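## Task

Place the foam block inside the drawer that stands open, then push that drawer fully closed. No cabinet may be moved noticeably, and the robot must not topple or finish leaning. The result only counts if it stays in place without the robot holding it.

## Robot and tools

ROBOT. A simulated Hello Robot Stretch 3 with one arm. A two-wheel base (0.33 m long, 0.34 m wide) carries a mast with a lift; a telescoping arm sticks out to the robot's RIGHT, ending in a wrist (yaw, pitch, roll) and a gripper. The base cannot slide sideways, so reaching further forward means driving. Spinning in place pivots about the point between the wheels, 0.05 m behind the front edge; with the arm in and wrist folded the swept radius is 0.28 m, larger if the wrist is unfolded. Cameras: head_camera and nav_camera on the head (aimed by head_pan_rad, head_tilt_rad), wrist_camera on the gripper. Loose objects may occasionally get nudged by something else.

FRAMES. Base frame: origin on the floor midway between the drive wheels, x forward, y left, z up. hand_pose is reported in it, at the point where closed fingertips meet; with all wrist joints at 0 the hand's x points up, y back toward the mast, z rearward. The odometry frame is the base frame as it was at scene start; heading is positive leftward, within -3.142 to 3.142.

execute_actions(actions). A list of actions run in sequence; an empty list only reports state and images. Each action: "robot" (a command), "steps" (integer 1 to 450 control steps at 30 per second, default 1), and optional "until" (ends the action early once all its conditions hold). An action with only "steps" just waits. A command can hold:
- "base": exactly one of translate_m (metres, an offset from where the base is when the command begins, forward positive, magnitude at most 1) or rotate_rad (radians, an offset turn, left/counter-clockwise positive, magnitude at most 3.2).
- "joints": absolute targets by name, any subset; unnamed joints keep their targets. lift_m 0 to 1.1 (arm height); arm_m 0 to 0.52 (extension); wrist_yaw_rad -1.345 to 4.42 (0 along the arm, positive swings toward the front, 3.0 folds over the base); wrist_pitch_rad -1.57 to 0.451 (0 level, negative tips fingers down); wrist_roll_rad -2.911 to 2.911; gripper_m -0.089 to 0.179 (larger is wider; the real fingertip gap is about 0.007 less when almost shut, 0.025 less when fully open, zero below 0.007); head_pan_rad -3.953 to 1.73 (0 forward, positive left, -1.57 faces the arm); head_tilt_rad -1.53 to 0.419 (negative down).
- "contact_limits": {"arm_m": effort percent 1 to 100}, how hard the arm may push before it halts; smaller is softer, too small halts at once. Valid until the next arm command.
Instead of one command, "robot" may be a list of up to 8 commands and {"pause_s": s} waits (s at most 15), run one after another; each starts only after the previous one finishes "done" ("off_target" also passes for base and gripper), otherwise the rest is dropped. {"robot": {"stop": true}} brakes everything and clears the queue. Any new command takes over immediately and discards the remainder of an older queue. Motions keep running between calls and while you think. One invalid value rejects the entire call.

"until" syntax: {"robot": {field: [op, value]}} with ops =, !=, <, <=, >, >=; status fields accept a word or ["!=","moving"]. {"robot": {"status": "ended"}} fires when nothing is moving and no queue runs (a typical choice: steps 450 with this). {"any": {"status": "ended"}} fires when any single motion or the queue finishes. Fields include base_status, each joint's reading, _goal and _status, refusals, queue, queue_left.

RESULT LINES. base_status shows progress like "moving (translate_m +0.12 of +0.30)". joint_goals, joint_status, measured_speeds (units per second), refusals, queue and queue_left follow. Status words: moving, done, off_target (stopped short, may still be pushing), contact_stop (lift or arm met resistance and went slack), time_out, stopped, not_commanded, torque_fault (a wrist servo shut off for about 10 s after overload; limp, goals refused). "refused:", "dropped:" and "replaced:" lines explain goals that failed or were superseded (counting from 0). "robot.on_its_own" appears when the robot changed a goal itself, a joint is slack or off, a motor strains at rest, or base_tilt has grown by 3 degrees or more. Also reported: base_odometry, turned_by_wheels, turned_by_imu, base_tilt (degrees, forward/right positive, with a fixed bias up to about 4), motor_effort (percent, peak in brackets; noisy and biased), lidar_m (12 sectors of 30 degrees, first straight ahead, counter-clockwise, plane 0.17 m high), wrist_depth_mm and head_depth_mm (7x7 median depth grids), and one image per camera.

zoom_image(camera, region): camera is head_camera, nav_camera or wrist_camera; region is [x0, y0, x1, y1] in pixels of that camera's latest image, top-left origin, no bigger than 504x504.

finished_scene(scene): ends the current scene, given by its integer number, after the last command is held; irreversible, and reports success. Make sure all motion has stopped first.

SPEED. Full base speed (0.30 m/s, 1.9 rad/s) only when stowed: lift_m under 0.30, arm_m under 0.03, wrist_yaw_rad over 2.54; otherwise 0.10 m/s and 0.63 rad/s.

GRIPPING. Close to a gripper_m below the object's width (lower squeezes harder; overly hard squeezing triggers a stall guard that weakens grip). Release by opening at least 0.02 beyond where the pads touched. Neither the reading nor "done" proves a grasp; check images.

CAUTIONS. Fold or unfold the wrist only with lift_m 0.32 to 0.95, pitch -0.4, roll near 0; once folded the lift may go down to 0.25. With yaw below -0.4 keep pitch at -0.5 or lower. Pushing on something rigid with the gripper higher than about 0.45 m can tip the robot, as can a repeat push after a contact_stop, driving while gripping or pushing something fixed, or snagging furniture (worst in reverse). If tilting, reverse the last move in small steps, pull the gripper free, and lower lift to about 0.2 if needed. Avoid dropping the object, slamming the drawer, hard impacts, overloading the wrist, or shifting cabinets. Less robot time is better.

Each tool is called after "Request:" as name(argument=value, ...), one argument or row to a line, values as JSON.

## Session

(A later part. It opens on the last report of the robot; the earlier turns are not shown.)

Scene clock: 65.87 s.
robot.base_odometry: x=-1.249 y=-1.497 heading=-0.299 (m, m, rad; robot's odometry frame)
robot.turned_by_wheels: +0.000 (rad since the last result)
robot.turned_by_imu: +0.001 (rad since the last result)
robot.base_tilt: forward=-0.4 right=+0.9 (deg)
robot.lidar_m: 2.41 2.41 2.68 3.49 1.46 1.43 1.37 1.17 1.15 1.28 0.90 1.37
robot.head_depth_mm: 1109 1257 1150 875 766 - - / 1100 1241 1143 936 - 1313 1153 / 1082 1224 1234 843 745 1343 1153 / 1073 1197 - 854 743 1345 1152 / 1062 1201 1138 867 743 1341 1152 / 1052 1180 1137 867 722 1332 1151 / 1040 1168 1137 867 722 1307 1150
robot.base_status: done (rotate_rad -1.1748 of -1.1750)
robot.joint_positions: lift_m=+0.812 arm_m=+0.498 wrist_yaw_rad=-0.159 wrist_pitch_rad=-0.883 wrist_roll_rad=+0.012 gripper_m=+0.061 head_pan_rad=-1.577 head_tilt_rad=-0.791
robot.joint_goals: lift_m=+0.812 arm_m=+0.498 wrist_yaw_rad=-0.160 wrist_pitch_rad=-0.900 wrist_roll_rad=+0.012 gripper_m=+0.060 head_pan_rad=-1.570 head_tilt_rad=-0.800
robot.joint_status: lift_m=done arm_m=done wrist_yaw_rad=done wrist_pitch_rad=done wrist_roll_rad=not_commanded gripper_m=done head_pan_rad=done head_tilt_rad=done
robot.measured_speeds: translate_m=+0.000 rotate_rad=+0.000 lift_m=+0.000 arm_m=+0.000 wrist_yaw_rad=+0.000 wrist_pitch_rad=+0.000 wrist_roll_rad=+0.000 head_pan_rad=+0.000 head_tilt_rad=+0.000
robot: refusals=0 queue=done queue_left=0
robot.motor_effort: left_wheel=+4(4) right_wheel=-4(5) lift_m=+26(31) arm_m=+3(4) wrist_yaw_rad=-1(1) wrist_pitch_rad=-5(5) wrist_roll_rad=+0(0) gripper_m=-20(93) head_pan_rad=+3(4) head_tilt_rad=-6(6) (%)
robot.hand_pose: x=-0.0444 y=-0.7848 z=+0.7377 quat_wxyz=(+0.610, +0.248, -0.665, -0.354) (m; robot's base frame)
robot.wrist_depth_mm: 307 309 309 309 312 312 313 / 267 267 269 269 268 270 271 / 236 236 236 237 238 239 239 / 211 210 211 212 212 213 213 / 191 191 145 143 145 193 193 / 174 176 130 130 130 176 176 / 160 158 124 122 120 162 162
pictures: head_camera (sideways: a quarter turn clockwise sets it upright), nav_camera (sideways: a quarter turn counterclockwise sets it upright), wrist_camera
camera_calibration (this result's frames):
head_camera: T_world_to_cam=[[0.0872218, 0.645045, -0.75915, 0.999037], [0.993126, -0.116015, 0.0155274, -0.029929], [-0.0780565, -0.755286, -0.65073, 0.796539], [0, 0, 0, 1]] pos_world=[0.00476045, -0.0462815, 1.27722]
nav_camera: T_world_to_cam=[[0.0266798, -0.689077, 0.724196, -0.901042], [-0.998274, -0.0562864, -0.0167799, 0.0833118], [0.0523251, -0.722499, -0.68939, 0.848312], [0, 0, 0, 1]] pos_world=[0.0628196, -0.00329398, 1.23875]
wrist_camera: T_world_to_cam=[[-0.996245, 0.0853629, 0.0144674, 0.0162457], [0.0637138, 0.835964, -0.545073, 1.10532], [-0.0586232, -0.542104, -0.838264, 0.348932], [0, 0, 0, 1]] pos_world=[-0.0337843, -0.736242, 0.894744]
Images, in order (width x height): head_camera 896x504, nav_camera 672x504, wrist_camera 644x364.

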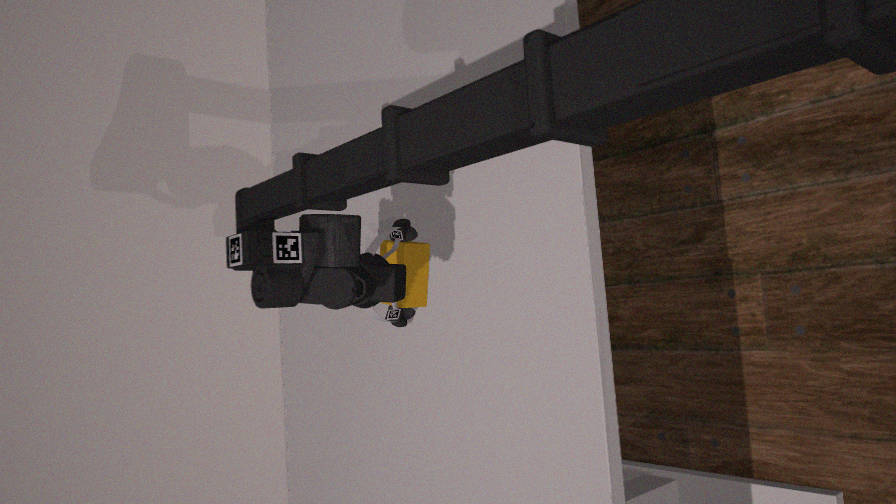

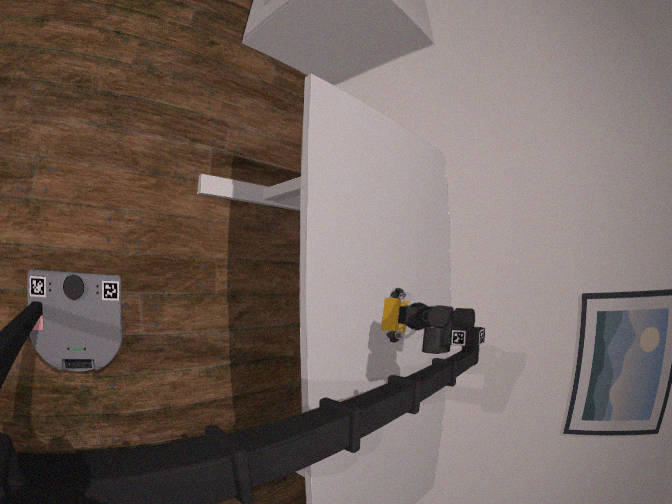

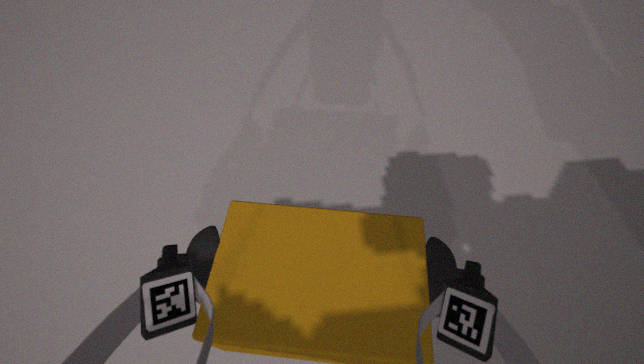

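Request:
execute_actions(
  actions=[
    {"robot":{"joints":{"gripper_m":0.045}},"steps":15},
    {"robot":{"joints":{"lift_m":0.87}},"steps":60,"until":{"robot":{"lift_m":[">",0.85]}}},
    {"robot":{"joints":{"arm_m":0.0,"wrist_yaw_rad":0.0}},"steps":200,"until":{"robot":{"arm_m":["<",0.25]}}},
    {"robot":{"base":{"rotate_rad":-1.53}},"steps":200,"until":{"robot":{"status":"ended"}}},
  ],
)

Scene clock: 80.07 s.
robot.base_odometry: x=-1.249 y=-1.497 heading=-1.829 (m, m, rad; robot's odometry frame)
robot.turned_by_wheels: -1.530 (rad since the last result)
robot.turned_by_imu: -1.504 (rad since the last result)
robot.base_tilt: forward=-0.4 right=+0.9 (deg)
robot.lidar_m: 1.28 0.90 1.37 2.40 2.46 2.80 3.50 1.41 1.41 1.37 1.14 1.17
robot.head_depth_mm: 1170 1326 1526 1781 1648 - - / 1163 1309 1510 1772 1650 - - / 1159 1306 1495 1763 1597 - - / 1149 1291 1479 1742 1622 - - / 1140 1287 1474 1726 1583 1338 1147 / 1134 1276 1458 1700 1600 1337 1151 / 1125 1265 1451 1682 1594 1337 1150
robot.base_status: done (rotate_rad -1.5299 of -1.5300)
robot.joint_positions: lift_m=+0.870 arm_m=+0.000 wrist_yaw_rad=+0.000 wrist_pitch_rad=-0.911 wrist_roll_rad=+0.012 gripper_m=+0.059 head_pan_rad=-1.577 head_tilt_rad=-0.791
robot.joint_goals: lift_m=+0.870 arm_m=+0.000 wrist_yaw_rad=+0.000 wrist_pitch_rad=-0.900 wrist_roll_rad=+0.012 gripper_m=+0.058 head_pan_rad=-1.570 head_tilt_rad=-0.800
robot.joint_status: lift_m=done arm_m=done wrist_yaw_rad=done wrist_pitch_rad=done wrist_roll_rad=not_commanded gripper_m=done head_pan_rad=done head_tilt_rad=done
robot.measured_speeds: translate_m=+0.000 rotate_rad=+0.000 lift_m=+0.000 arm_m=+0.000 wrist_yaw_rad=+0.000 wrist_pitch_rad=+0.000 wrist_roll_rad=+0.000 head_pan_rad=+0.000 head_tilt_rad=+0.000
robot: refusals=0 queue=done queue_left=0
robot.on_its_own: gripper_m is held at +0.058, not at your +0.045, by its stall guard, which is not easing now
robot.motor_effort: left_wheel=+4(7) right_wheel=-4(8) lift_m=+39(40) arm_m=-4(5) wrist_yaw_rad=-1(1) wrist_pitch_rad=+2(5) wrist_roll_rad=+0(0) gripper_m=-21(84) head_pan_rad=+4(5) head_tilt_rad=-6(6) (%)
robot.hand_pose: x=-0.0216 y=-0.2833 z=+0.7913 quat_wxyz=(+0.631, +0.309, -0.638, -0.313) (m; robot's base frame)
robot.wrist_depth_mm: - - - - - - - / - - - - - - - / - - - - - - - / - - - - - - - / - - 144 141 144 - - / 953 940 130 130 130 942 949 / 845 841 124 122 120 882 867
pictures: head_camera (sideways: a quarter turn clockwise sets it upright), nav_camera (sideways: a quarter turn counterclockwise sets it upright), wrist_camera
camera_calibration (this result's frames):
head_camera: T_world_to_cam=[[0.0870813, 0.645082, -0.759135, 0.999018], [0.993151, -0.115798, 0.0155249, -0.0299258], [-0.0778918, -0.755288, -0.650748, 0.79656], [0, 0, 0, 1]] pos_world=[0.00477055, -0.0462812, 1.27721]
nav_camera: T_world_to_cam=[[0.0268299, -0.689088, 0.72418, -0.901022], [-0.998261, -0.0565037, -0.0167814, 0.0833136], [0.0524827, -0.722471, -0.689406, 0.848333], [0, 0, 0, 1]] pos_world=[0.0628203, -0.00328015, 1.23875]
wrist_camera: T_world_to_cam=[[-0.997177, -0.0740657, 0.0123653, -0.0481039], [-0.069642, 0.85061, -0.521165, 0.696118], [0.0280825, -0.520555, -0.853366, 0.687026], [0, 0, 0, 1]] pos_world=[-0.0187824, -0.238053, 0.949672]
Images, in order (width x height): head_camera 896x504, nav_camera 672x504, wrist_camera 644x364.

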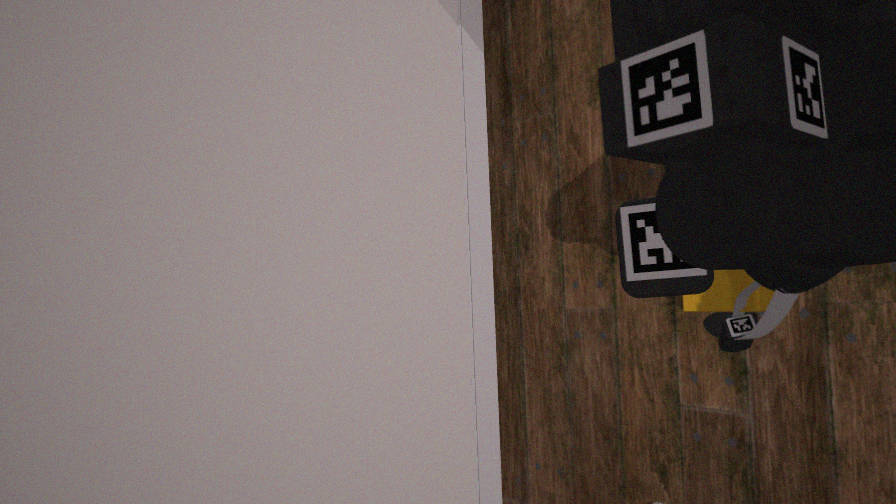

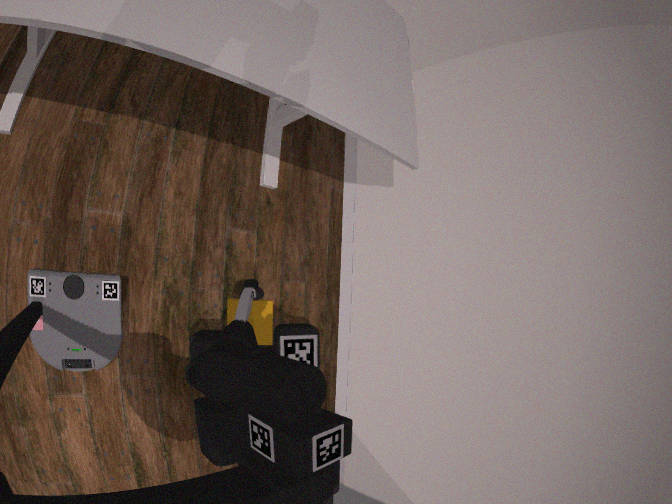

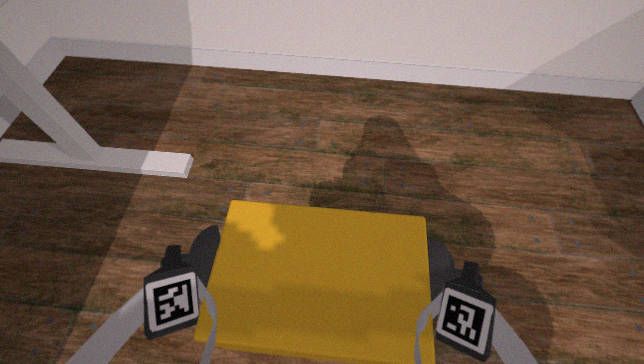

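Request:
execute_actions(
  actions=[
    {"robot":{"base":{"translate_m":-1.0},"joints":{"lift_m":0.66,"head_tilt_rad":-0.95}},"steps":450,"until":{"robot":{"translate_m":["<",-0.5]}}},
    {"robot":[{"base":{"translate_m":-0.84}},{"base":{"rotate_rad":-0.08}}],"steps":450,"until":{"robot":{"status":"ended"}}},
  ],
)

Scene clock: 98.50 s.
robot.base_odometry: x=-0.907 y=-0.201 heading=-1.909 (m, m, rad; robot's odometry frame)
robot.turned_by_wheels: -0.080 (rad since the last result)
robot.turned_by_imu: -0.072 (rad since the last result)
robot.base_tilt: forward=-0.4 right=+0.9 (deg)
robot.lidar_m: 2.20 2.21 2.58 1.96 2.01 2.27 2.16 1.97 0.76 0.71 1.37 1.80
robot.head_depth_mm: 1212 1415 1692 1710 1454 1260 1112 / 1194 1387 1663 1694 1455 1306 - / 1176 1357 1056 1120 992 1256 - / 1157 1259 1018 1092 999 856 - / 1147 1244 1019 1007 995 1034 1102 / 1125 1243 1014 985 1037 1197 1102 / 1113 1280 1499 1674 1424 1242 1097
robot.base_status: done (rotate_rad -0.0799 of -0.0800)
robot.joint_positions: lift_m=+0.660 arm_m=+0.000 wrist_yaw_rad=+0.000 wrist_pitch_rad=-0.911 wrist_roll_rad=+0.012 gripper_m=+0.059 head_pan_rad=-1.577 head_tilt_rad=-0.938
robot.joint_goals: lift_m=+0.660 arm_m=+0.000 wrist_yaw_rad=+0.000 wrist_pitch_rad=-0.900 wrist_roll_rad=+0.012 gripper_m=+0.058 head_pan_rad=-1.570 head_tilt_rad=-0.950
robot.joint_status: lift_m=done arm_m=done wrist_yaw_rad=done wrist_pitch_rad=done wrist_roll_rad=not_commanded gripper_m=done head_pan_rad=done head_tilt_rad=done
robot.measured_speeds: translate_m=+0.000 rotate_rad=+0.000 lift_m=+0.000 arm_m=+0.000 wrist_yaw_rad=+0.000 wrist_pitch_rad=+0.000 wrist_roll_rad=+0.000 head_pan_rad=+0.000 head_tilt_rad=+0.000
robot: refusals=0 queue=done queue_left=0
robot.on_its_own: gripper_m is held at +0.058, not at your +0.045, by its stall guard, which is not easing now
robot.motor_effort: left_wheel=+4(8) right_wheel=-4(8) lift_m=+31(39) arm_m=-4(4) wrist_yaw_rad=-1(1) wrist_pitch_rad=+2(2) wrist_roll_rad=+0(0) gripper_m=-20(20) head_pan_rad=+4(4) head_tilt_rad=-8(26) (%)
robot.hand_pose: x=-0.0216 y=-0.2833 z=+0.5815 quat_wxyz=(+0.631, +0.309, -0.638, -0.313) (m; robot's base frame)
robot.wrist_depth_mm: - - 588 590 574 - - / - - 513 515 516 - - / 991 970 447 458 464 935 978 / 873 845 316 315 317 316 855 / 784 799 144 141 144 791 814 / 729 736 130 130 129 735 727 / 676 666 124 122 120 680 678
pictures: head_camera (sideways: a quarter turn clockwise sets it upright), nav_camera (sideways: a quarter turn counterclockwise sets it upright), wrist_camera
camera_calibration (this result's frames):
head_camera: T_world_to_cam=[[0.0876964, 0.749752, -0.655882, 0.864454], [0.993145, -0.116884, -0.000820966, -0.00864383], [-0.0772773, -0.651314, -0.754863, 0.931968], [0, 0, 0, 1]] pos_world=[0.0047951, -0.0421327, 1.27048]
nav_camera: T_world_to_cam=[[0.0262481, -0.788144, 0.614931, -0.75866], [-0.998243, -0.053358, -0.0257782, 0.0950223], [0.0531284, -0.613174, -0.788159, 0.976753], [0, 0, 0, 1]] pos_world=[0.0628753, 0.00605671, 1.23881]
wrist_camera: T_world_to_cam=[[-0.997177, -0.0740649, 0.0123648, -0.0455093], [-0.0696411, 0.850611, -0.521163, 0.586791], [0.0280823, -0.520553, -0.853367, 0.508021], [0, 0, 0, 1]] pos_world=[-0.0187825, -0.238049, 0.739905]
Images, in order (width x height): head_camera 896x504, nav_camera 672x504, wrist_camera 644x364.

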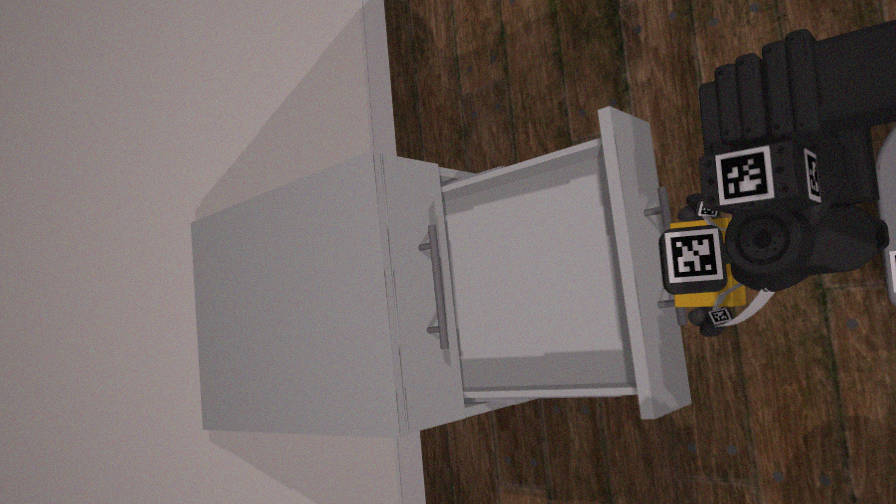

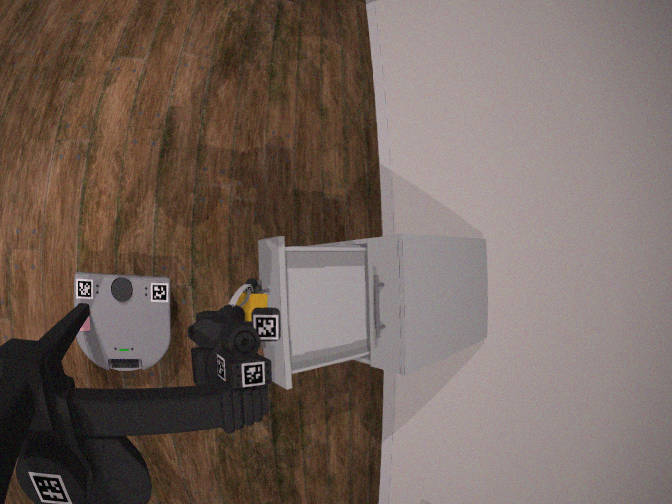

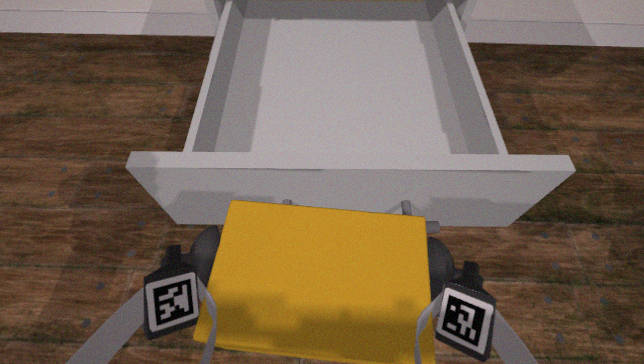

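Request:
execute_actions(
  actions=[
    {"robot":{"joints":{"arm_m":0.30}},"steps":200,"until":{"robot":{"arm_m":[">",0.24]}}},
    {"robot":{"joints":{"lift_m":0.50}},"steps":200,"until":{"robot":{"status":"ended"}}},
  ],
)

Scene clock: 107.90 s.
robot.base_odometry: x=-0.907 y=-0.201 heading=-1.909 (m, m, rad; robot's odometry frame)
robot.turned_by_wheels: +0.000 (rad since the last result)
robot.turned_by_imu: +0.002 (rad since the last result)
robot.base_tilt: forward=-0.4 right=+1.0 (deg)
robot.lidar_m: 2.20 2.20 2.57 1.96 2.01 2.27 2.16 1.97 0.76 0.71 1.36 1.80
robot.head_depth_mm: 1208 1414 1707 1706 1450 1254 1111 / 1188 1386 1655 1707 1441 1256 1126 / 1176 1355 1050 1121 988 1220 1117 / 1159 1253 1020 1001 958 1206 1113 / 1142 1243 1015 1002 975 1205 1104 / 1126 1235 1010 984 1039 1198 1102 / 1107 1280 1506 1674 1425 1242 1097
robot.base_status: done (rotate_rad -0.0799 of -0.0800)
robot.joint_positions: lift_m=+0.500 arm_m=+0.300 wrist_yaw_rad=+0.000 wrist_pitch_rad=-0.911 wrist_roll_rad=+0.012 gripper_m=+0.059 head_pan_rad=-1.577 head_tilt_rad=-0.938
robot.joint_goals: lift_m=+0.500 arm_m=+0.300 wrist_yaw_rad=+0.000 wrist_pitch_rad=-0.900 wrist_roll_rad=+0.012 gripper_m=+0.058 head_pan_rad=-1.570 head_tilt_rad=-0.950
robot.joint_status: lift_m=done arm_m=done wrist_yaw_rad=done wrist_pitch_rad=done wrist_roll_rad=not_commanded gripper_m=done head_pan_rad=done head_tilt_rad=done
robot.measured_speeds: translate_m=+0.000 rotate_rad=+0.000 lift_m=+0.000 arm_m=+0.000 wrist_yaw_rad=+0.000 wrist_pitch_rad=+0.000 wrist_roll_rad=+0.000 head_pan_rad=+0.000 head_tilt_rad=+0.000
robot: refusals=0 queue=done queue_left=0
robot.on_its_own: gripper_m is held at +0.058, not at your +0.045, by its stall guard, which is not easing now
robot.motor_effort: left_wheel=+4(4) right_wheel=-4(4) lift_m=+32(32) arm_m=+3(5) wrist_yaw_rad=+0(0) wrist_pitch_rad=+2(2) wrist_roll_rad=+0(0) gripper_m=-20(20) head_pan_rad=+3(4) head_tilt_rad=-8(8) (%)
robot.hand_pose: x=-0.0216 y=-0.5825 z=+0.4215 quat_wxyz=(+0.631, +0.310, -0.638, -0.313) (m; robot's base frame)
robot.wrist_depth_mm: 221 288 314 316 315 302 226 / 211 268 275 277 277 275 210 / 207 246 246 248 248 249 209 / 208 222 223 224 224 224 209 / 199 203 144 141 143 204 199 / 186 188 130 130 129 187 188 / 172 169 124 122 120 173 173
pictures: head_camera (sideways: a quarter turn clockwise sets it upright), nav_camera (sideways: a quarter turn counterclockwise sets it upright), wrist_camera
camera_calibration (this result's frames):
head_camera: T_world_to_cam=[[0.0876968, 0.749825, -0.655798, 0.864345], [0.993145, -0.116883, -0.000833348, -0.00862771], [-0.0772768, -0.65123, -0.754936, 0.932063], [0, 0, 0, 1]] pos_world=[0.00479512, -0.0421292, 1.27048]
nav_camera: T_world_to_cam=[[0.0262477, -0.788212, 0.614844, -0.758545], [-0.998243, -0.0533551, -0.0257848, 0.0950309], [0.053129, -0.613086, -0.788227, 0.976841], [0, 0, 0, 1]] pos_world=[0.0628754, 0.00606375, 1.23881]
wrist_camera: T_world_to_cam=[[-0.997177, -0.0740612, 0.0123491, -0.0656903], [-0.0696357, 0.850722, -0.520983, 0.75797], [0.028079, -0.520372, -0.853478, 0.215817], [0, 0, 0, 1]] pos_world=[-0.0187831, -0.537381, 0.579896]
Images, in order (width x height): head_camera 896x504, nav_camera 672x504, wrist_camera 644x364.

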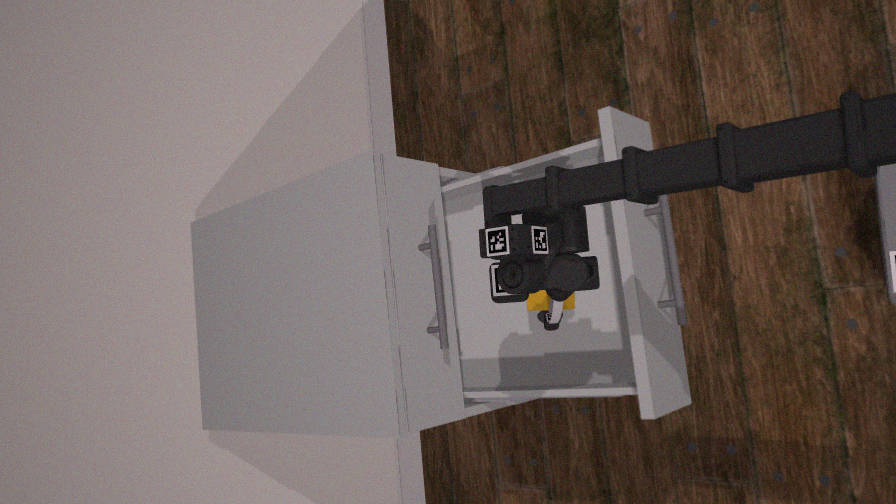

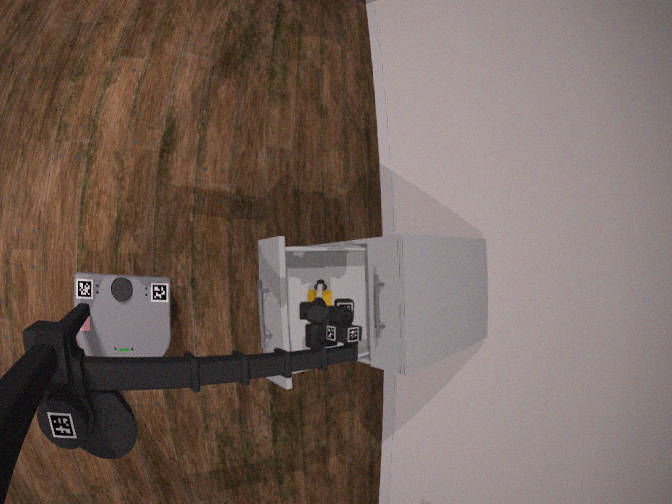

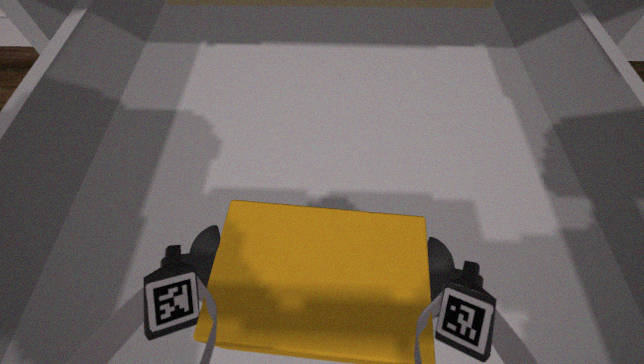

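Request:
execute_actions(
  actions=[
    {"robot":[{"joints":{"lift_m":0.489}},{"joints":{"gripper_m":0.14}}],"steps":200,"until":{"robot":{"status":"ended"}}},
    {"robot":{"joints":{"lift_m":0.62}},"steps":200,"until":{"robot":{"lift_m":[">",0.58]}}},
    {"robot":{"joints":{"arm_m":0.0,"gripper_m":0.0}},"steps":200,"until":{"robot":{"arm_m":["<",0.1]}}},
    {"robot":[{"joints":{"wrist_pitch_rad":-0.3,"arm_m":0.0}},{"joints":{"lift_m":0.45}}],"steps":200,"until":{"robot":{"status":"ended"}}},
  ],
)

Scene clock: 131.27 s.
robot.base_odometry: x=-0.907 y=-0.201 heading=-1.909 (m, m, rad; robot's odometry frame)
robot.turned_by_wheels: +0.000 (rad since the last result)
robot.turned_by_imu: +0.003 (rad since the last result)
robot.base_tilt: forward=-0.4 right=+0.9 (deg)
robot.lidar_m: 2.20 2.21 2.57 1.96 2.01 2.27 2.15 1.97 0.76 0.71 1.36 1.80
robot.head_depth_mm: 1214 1416 1683 1712 1443 1256 1114 / 1192 1391 1664 1714 1455 1254 1129 / 1176 1359 1055 1120 992 1234 - / 1159 1255 1020 1089 980 1255 - / 1143 1246 1017 1006 992 1202 1103 / 1127 1235 1009 984 1042 1203 1097 / 1112 1282 1508 1674 1426 1239 1100
robot.base_status: done (rotate_rad -0.0799 of -0.0800)
robot.joint_positions: lift_m=+0.450 arm_m=+0.000 wrist_yaw_rad=+0.000 wrist_pitch_rad=-0.322 wrist_roll_rad=+0.012 gripper_m=+0.000 head_pan_rad=-1.577 head_tilt_rad=-0.938
robot.joint_goals: lift_m=+0.450 arm_m=+0.000 wrist_yaw_rad=+0.000 wrist_pitch_rad=-0.300 wrist_roll_rad=+0.012 gripper_m=+0.000 head_pan_rad=-1.570 head_tilt_rad=-0.950
robot.joint_status: lift_m=done arm_m=done wrist_yaw_rad=done wrist_pitch_rad=done wrist_roll_rad=not_commanded gripper_m=done head_pan_rad=done head_tilt_rad=done
robot.measured_speeds: translate_m=+0.000 rotate_rad=+0.000 lift_m=+0.000 arm_m=+0.000 wrist_yaw_rad=+0.000 wrist_pitch_rad=+0.000 wrist_roll_rad=+0.000 head_pan_rad=+0.000 head_tilt_rad=+0.000
robot: refusals=0 queue=done queue_left=0
robot.motor_effort: left_wheel=+4(3) right_wheel=-3(4) lift_m=+31(41) arm_m=-4(3) wrist_yaw_rad=-1(0) wrist_pitch_rad=+5(6) wrist_roll_rad=+0(0) gripper_m=-2(87) head_pan_rad=+4(3) head_tilt_rad=-7(8) (%)
robot.hand_pose: x=-0.0215 y=-0.3808 z=+0.4849 quat_wxyz=(+0.694, +0.113, -0.702, -0.114) (m; robot's base frame)
robot.wrist_depth_mm: 963 - 413 416 420 935 974 / - - 443 442 443 - - / - - 618 635 632 - - / - - 442 379 483 424 - / 178 179 179 179 182 184 185 / 191 192 192 - 193 194 194 / 213 211 176 174 197 204 213
pictures: head_camera (sideways: a quarter turn clockwise sets it upright), nav_camera (sideways: a quarter turn counterclockwise sets it upright), wrist_camera
camera_calibration (this result's frames):
head_camera: T_world_to_cam=[[0.0876966, 0.749843, -0.655777, 0.864318], [0.993145, -0.116883, -0.000836418, -0.00862371], [-0.0772765, -0.651209, -0.754954, 0.932086], [0, 0, 0, 1]] pos_world=[0.00479514, -0.0421283, 1.27047]
nav_camera: T_world_to_cam=[[0.0262478, -0.788229, 0.614822, -0.758517], [-0.998243, -0.0533548, -0.0257865, 0.095033], [0.0531293, -0.613064, -0.788244, 0.976863], [0, 0, 0, 1]] pos_world=[0.0628754, 0.00606551, 1.23881]
wrist_camera: T_world_to_cam=[[-0.997146, -0.0551437, 0.0515716, -0.0632501], [-0.0699384, 0.417288, -0.906079, 0.64105], [0.0284443, -0.9071, -0.419953, 0.0174599], [0, 0, 0, 1]] pos_world=[-0.0187323, -0.255152, 0.591436]
Images, in order (width x height): head_camera 896x504, nav_camera 672x504, wrist_camera 644x364.

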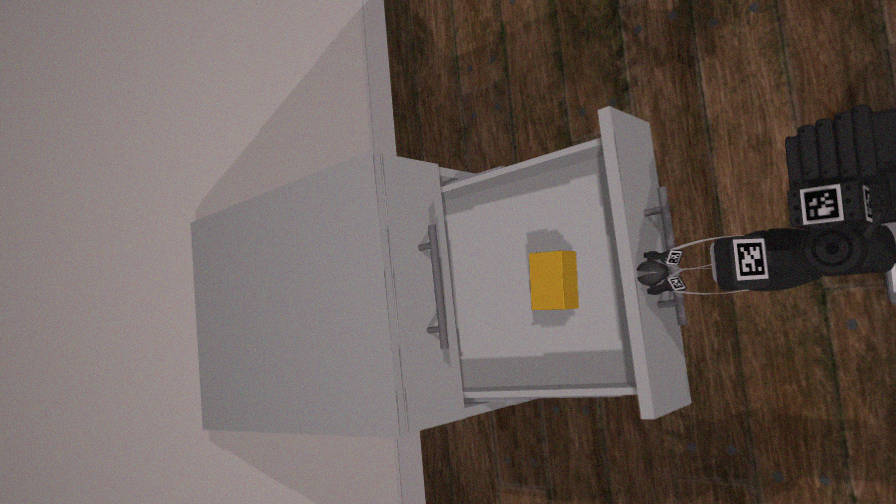

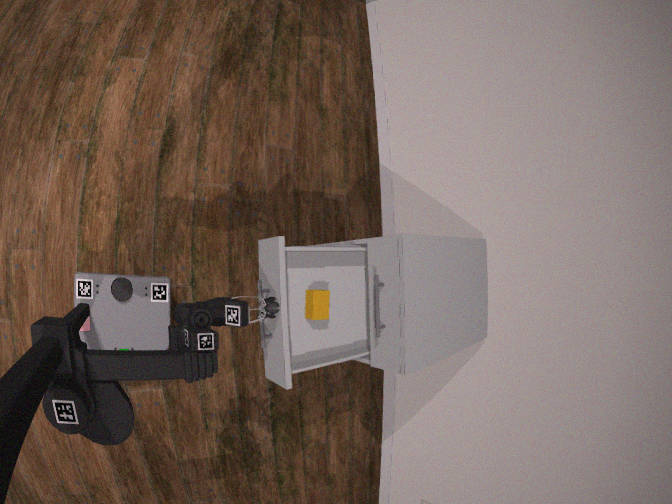

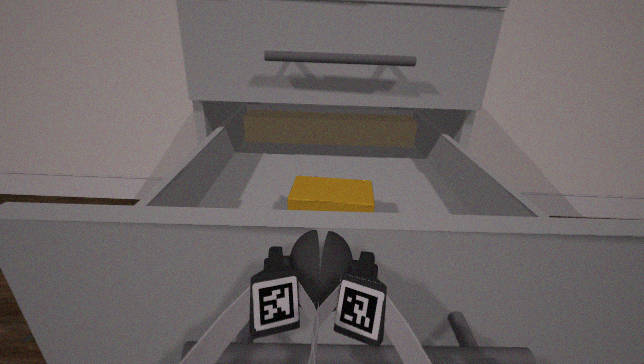

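Request:
execute_actions(
  actions=[
    {"robot":[{"joints":{"lift_m":0.434}},{"joints":{"arm_m":0.29},"contact_limits":{"arm_m":30}}],"steps":200,"until":{"robot":{"status":"ended"}}},
  ],
)

Scene clock: 138.27 s.
robot.base_odometry: x=-0.907 y=-0.201 heading=-1.909 (m, m, rad; robot's odometry frame)
robot.turned_by_wheels: +0.000 (rad since the last result)
robot.turned_by_imu: +0.002 (rad since the last result)
robot.base_tilt: forward=-0.4 right=+0.9 (deg)
robot.lidar_m: 2.20 2.20 2.58 1.96 2.00 2.26 2.16 1.97 0.76 0.71 1.36 1.81
robot.head_depth_mm: 1211 1413 1691 1709 1446 1264 1107 / 1190 1392 1667 1705 1456 1261 1110 / 1177 1365 1053 1053 1447 1265 1105 / 1161 1259 1017 1022 - 1249 1113 / 1142 1245 1016 1002 1313 1248 1103 / 1126 1239 1010 984 1372 1242 1104 / 1107 1275 1507 1685 1424 1241 1097
robot.base_status: done (rotate_rad -0.0798 of -0.0800)
robot.joint_positions: lift_m=+0.434 arm_m=+0.290 wrist_yaw_rad=+0.006 wrist_pitch_rad=-0.326 wrist_roll_rad=+0.012 gripper_m=+0.000 head_pan_rad=-1.577 head_tilt_rad=-0.938
robot.joint_goals: lift_m=+0.434 arm_m=+0.290 wrist_yaw_rad=+0.000 wrist_pitch_rad=-0.300 wrist_roll_rad=+0.012 gripper_m=+0.000 head_pan_rad=-1.570 head_tilt_rad=-0.950
robot.joint_status: lift_m=done arm_m=done wrist_yaw_rad=done wrist_pitch_rad=done wrist_roll_rad=not_commanded gripper_m=done head_pan_rad=done head_tilt_rad=done
robot.measured_speeds: translate_m=+0.000 rotate_rad=+0.000 lift_m=+0.000 arm_m=+0.000 wrist_yaw_rad=+0.000 wrist_pitch_rad=+0.000 wrist_roll_rad=+0.000 head_pan_rad=+0.000 head_tilt_rad=+0.000
robot: refusals=0 queue=done queue_left=0
robot.motor_effort: left_wheel=+4(5) right_wheel=-6(6) lift_m=+31(32) arm_m=+4(5) wrist_yaw_rad=-4(6) wrist_pitch_rad=+7(7) wrist_roll_rad=+0(0) gripper_m=-3(3) head_pan_rad=+4(4) head_tilt_rad=-8(7) (%)
robot.contact_limits: arm_m 30 (drawing in: default 23, maximum 37; extending or still: default 31, maximum 51)
robot.hand_pose: x=-0.0202 y=-0.6695 z=+0.4679 quat_wxyz=(+0.694, +0.116, -0.701, -0.114) (m; robot's base frame)
robot.wrist_depth_mm: 154 153 153 152 154 154 154 / 165 164 165 165 133 132 164 / 176 176 176 176 176 176 176 / 173 176 180 184 184 185 186 / 176 177 176 173 176 176 176 / 192 193 188 - 192 192 192 / 211 211 194 215 166 203 211
pictures: head_camera (sideways: a quarter turn clockwise sets it upright), nav_camera (sideways: a quarter turn counterclockwise sets it upright), wrist_camera
camera_calibration (this result's frames):
head_camera: T_world_to_cam=[[0.0876972, 0.749872, -0.655745, 0.864276], [0.993145, -0.116884, -0.000841183, -0.00861751], [-0.0772766, -0.651177, -0.754982, 0.932122], [0, 0, 0, 1]] pos_world=[0.00479513, -0.0421269, 1.27047]
nav_camera: T_world_to_cam=[[0.0262473, -0.788256, 0.614788, -0.758473], [-0.998243, -0.0533532, -0.025789, 0.0950364], [0.0531292, -0.613031, -0.788271, 0.976898], [0, 0, 0, 1]] pos_world=[0.0628754, 0.00606819, 1.23881]
wrist_camera: T_world_to_cam=[[-0.996819, -0.0609732, 0.0513274, -0.0807606], [-0.0723045, 0.42089, -0.904225, 0.747698], [0.0335303, -0.90506, -0.42396, -0.248338], [0, 0, 0, 1]] pos_world=[-0.0181149, -0.544384, 0.574947]
Images, in order (width x height): head_camera 896x504, nav_camera 672x504, wrist_camera 644x364.

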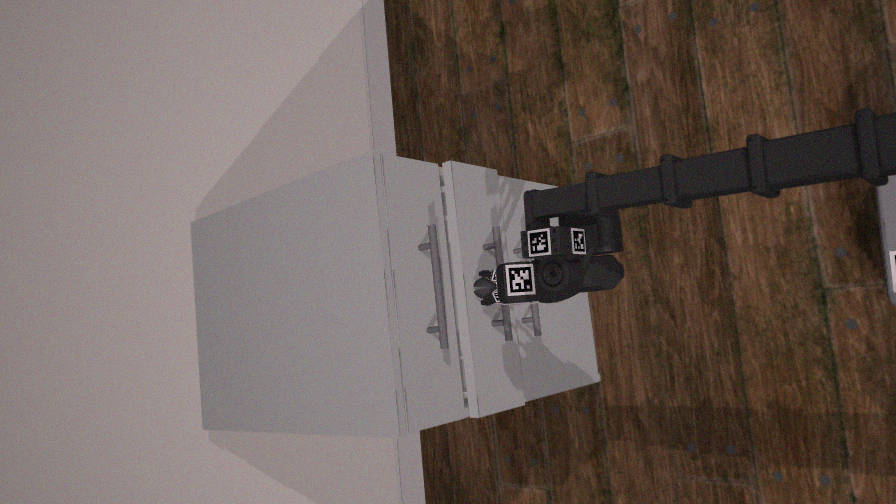

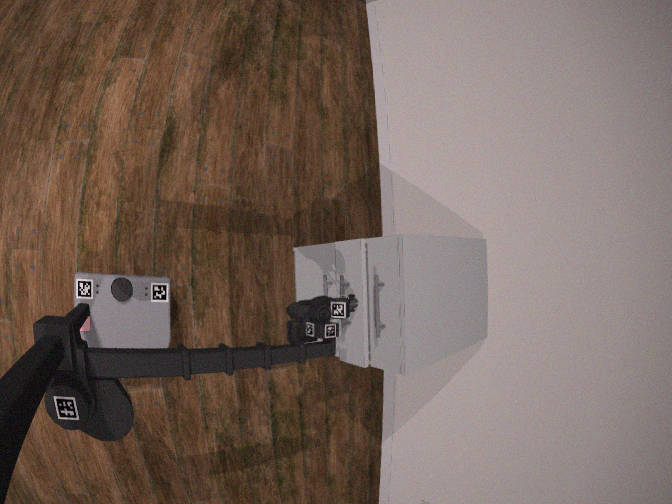

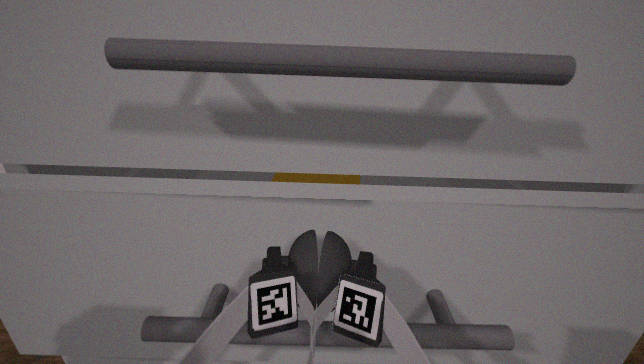

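Request:
execute_actions(
  actions=[
    {"robot":{"joints":{"arm_m":0.321},"contact_limits":{"arm_m":15}},"steps":100,"until":{"robot":{"status":"ended"}}},
    {"robot":{"joints":{"arm_m":0.27}},"steps":100,"until":{"robot":{"status":"ended"}}},
  ],
)

Scene clock: 142.67 s.
robot.base_odometry: x=-0.907 y=-0.201 heading=-1.909 (m, m, rad; robot's odometry frame)
robot.turned_by_wheels: +0.000 (rad since the last result)
robot.turned_by_imu: +0.001 (rad since the last result)
robot.base_tilt: forward=-0.4 right=+1.0 (deg)
robot.lidar_m: 2.19 2.21 2.59 1.96 2.01 2.26 2.16 1.97 0.76 0.71 1.36 1.80
robot.head_depth_mm: 1210 1417 1697 1702 1455 1257 1111 / 1190 1389 1664 1709 1451 1256 1113 / 1173 1355 1054 1105 1444 1254 1108 / 1158 1256 1018 1028 - 1252 1117 / 1142 1245 1016 1005 1307 1245 1103 / 1126 1237 1008 986 1369 1241 1101 / 1111 1275 1513 1673 1425 1240 1099
robot.base_status: done (rotate_rad -0.0799 of -0.0800)
robot.joint_positions: lift_m=+0.434 arm_m=+0.270 wrist_yaw_rad=+0.001 wrist_pitch_rad=-0.323 wrist_roll_rad=+0.012 gripper_m=+0.000 head_pan_rad=-1.577 head_tilt_rad=-0.939
robot.joint_goals: lift_m=+0.434 arm_m=+0.270 wrist_yaw_rad=+0.000 wrist_pitch_rad=-0.300 wrist_roll_rad=+0.012 gripper_m=+0.000 head_pan_rad=-1.570 head_tilt_rad=-0.950
robot.joint_status: lift_m=done arm_m=done wrist_yaw_rad=done wrist_pitch_rad=done wrist_roll_rad=not_commanded gripper_m=done head_pan_rad=done head_tilt_rad=done
robot.measured_speeds: translate_m=+0.000 rotate_rad=+0.000 lift_m=+0.000 arm_m=+0.000 wrist_yaw_rad=+0.000 wrist_pitch_rad=+0.000 wrist_roll_rad=+0.000 head_pan_rad=+0.000 head_tilt_rad=+0.000
robot: refusals=0 queue=done queue_left=0
robot.motor_effort: left_wheel=+3(4) right_wheel=-3(5) lift_m=+31(31) arm_m=-4(15) wrist_yaw_rad=-1(4) wrist_pitch_rad=+6(9) wrist_roll_rad=+0(0) gripper_m=-2(3) head_pan_rad=+4(3) head_tilt_rad=-7(8) (%)
robot.hand_pose: x=-0.0212 y=-0.6507 z=+0.4687 quat_wxyz=(+0.694, +0.114, -0.702, -0.114) (m; robot's base frame)
robot.wrist_depth_mm: 172 170 171 171 174 173 174 / 184 184 185 185 185 155 185 / 197 197 198 197 198 199 199 / 211 211 212 212 213 213 216 / 232 229 229 226 230 230 235 / 711 249 249 - 232 252 779 / 631 274 279 279 276 277 680
pictures: head_camera (sideways: a quarter turn clockwise sets it upright), nav_camera (sideways: a quarter turn counterclockwise sets it upright), wrist_camera
replaced: robot.arm_m: its motion had ended contact_stop
camera_calibration (this result's frames):
head_camera: T_world_to_cam=[[0.0876973, 0.749929, -0.65568, 0.864191], [0.993145, -0.116883, -0.000850819, -0.00860496], [-0.077276, -0.651111, -0.755038, 0.932196], [0, 0, 0, 1]] pos_world=[0.00479516, -0.0421242, 1.27047]
nav_camera: T_world_to_cam=[[0.0262472, -0.788309, 0.61472, -0.758384], [-0.998243, -0.0533512, -0.0257941, 0.095043], [0.0531298, -0.612962, -0.788324, 0.976967], [0, 0, 0, 1]] pos_world=[0.0628754, 0.00607368, 1.23881]
wrist_camera: T_world_to_cam=[[-0.997071, -0.0565434, 0.0515091, -0.0778587], [-0.0705008, 0.418212, -0.90561, 0.739339], [0.0296646, -0.906588, -0.420973, -0.233352], [0, 0, 0, 1]] pos_world=[-0.0185844, -0.525156, 0.575328]
Images, in order (width x height): head_camera 896x504, nav_camera 672x504, wrist_camera 644x364.

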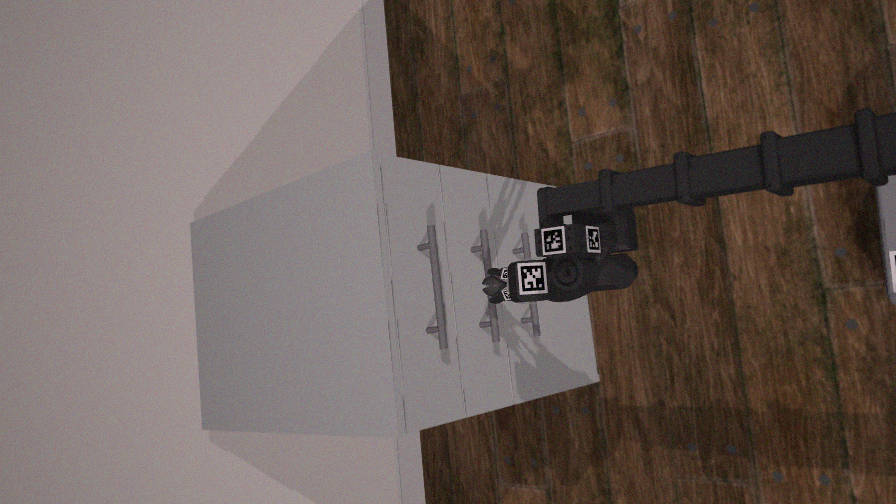

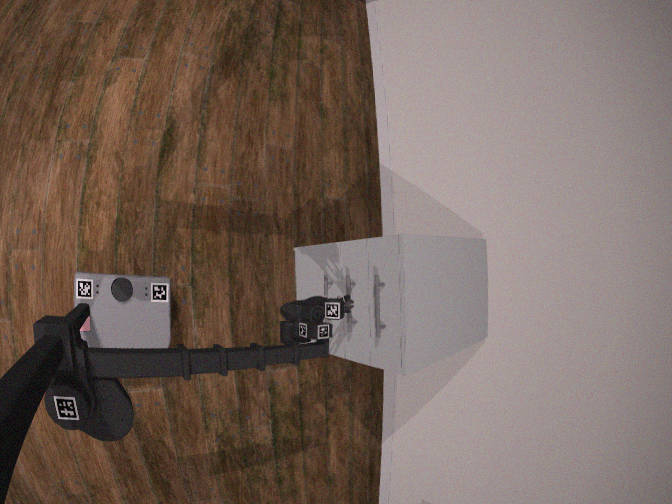

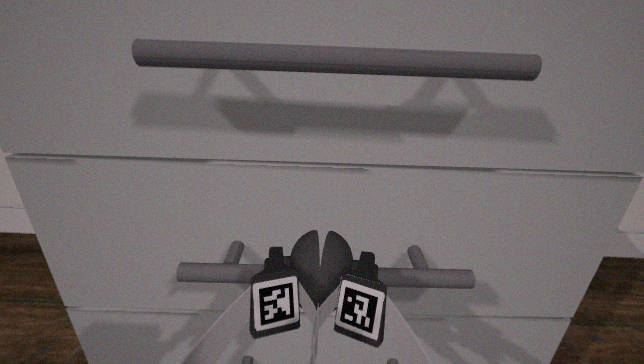

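Flush.

Request:
finished_scene(
  scene=1,
)

The scene is finished: the task was done.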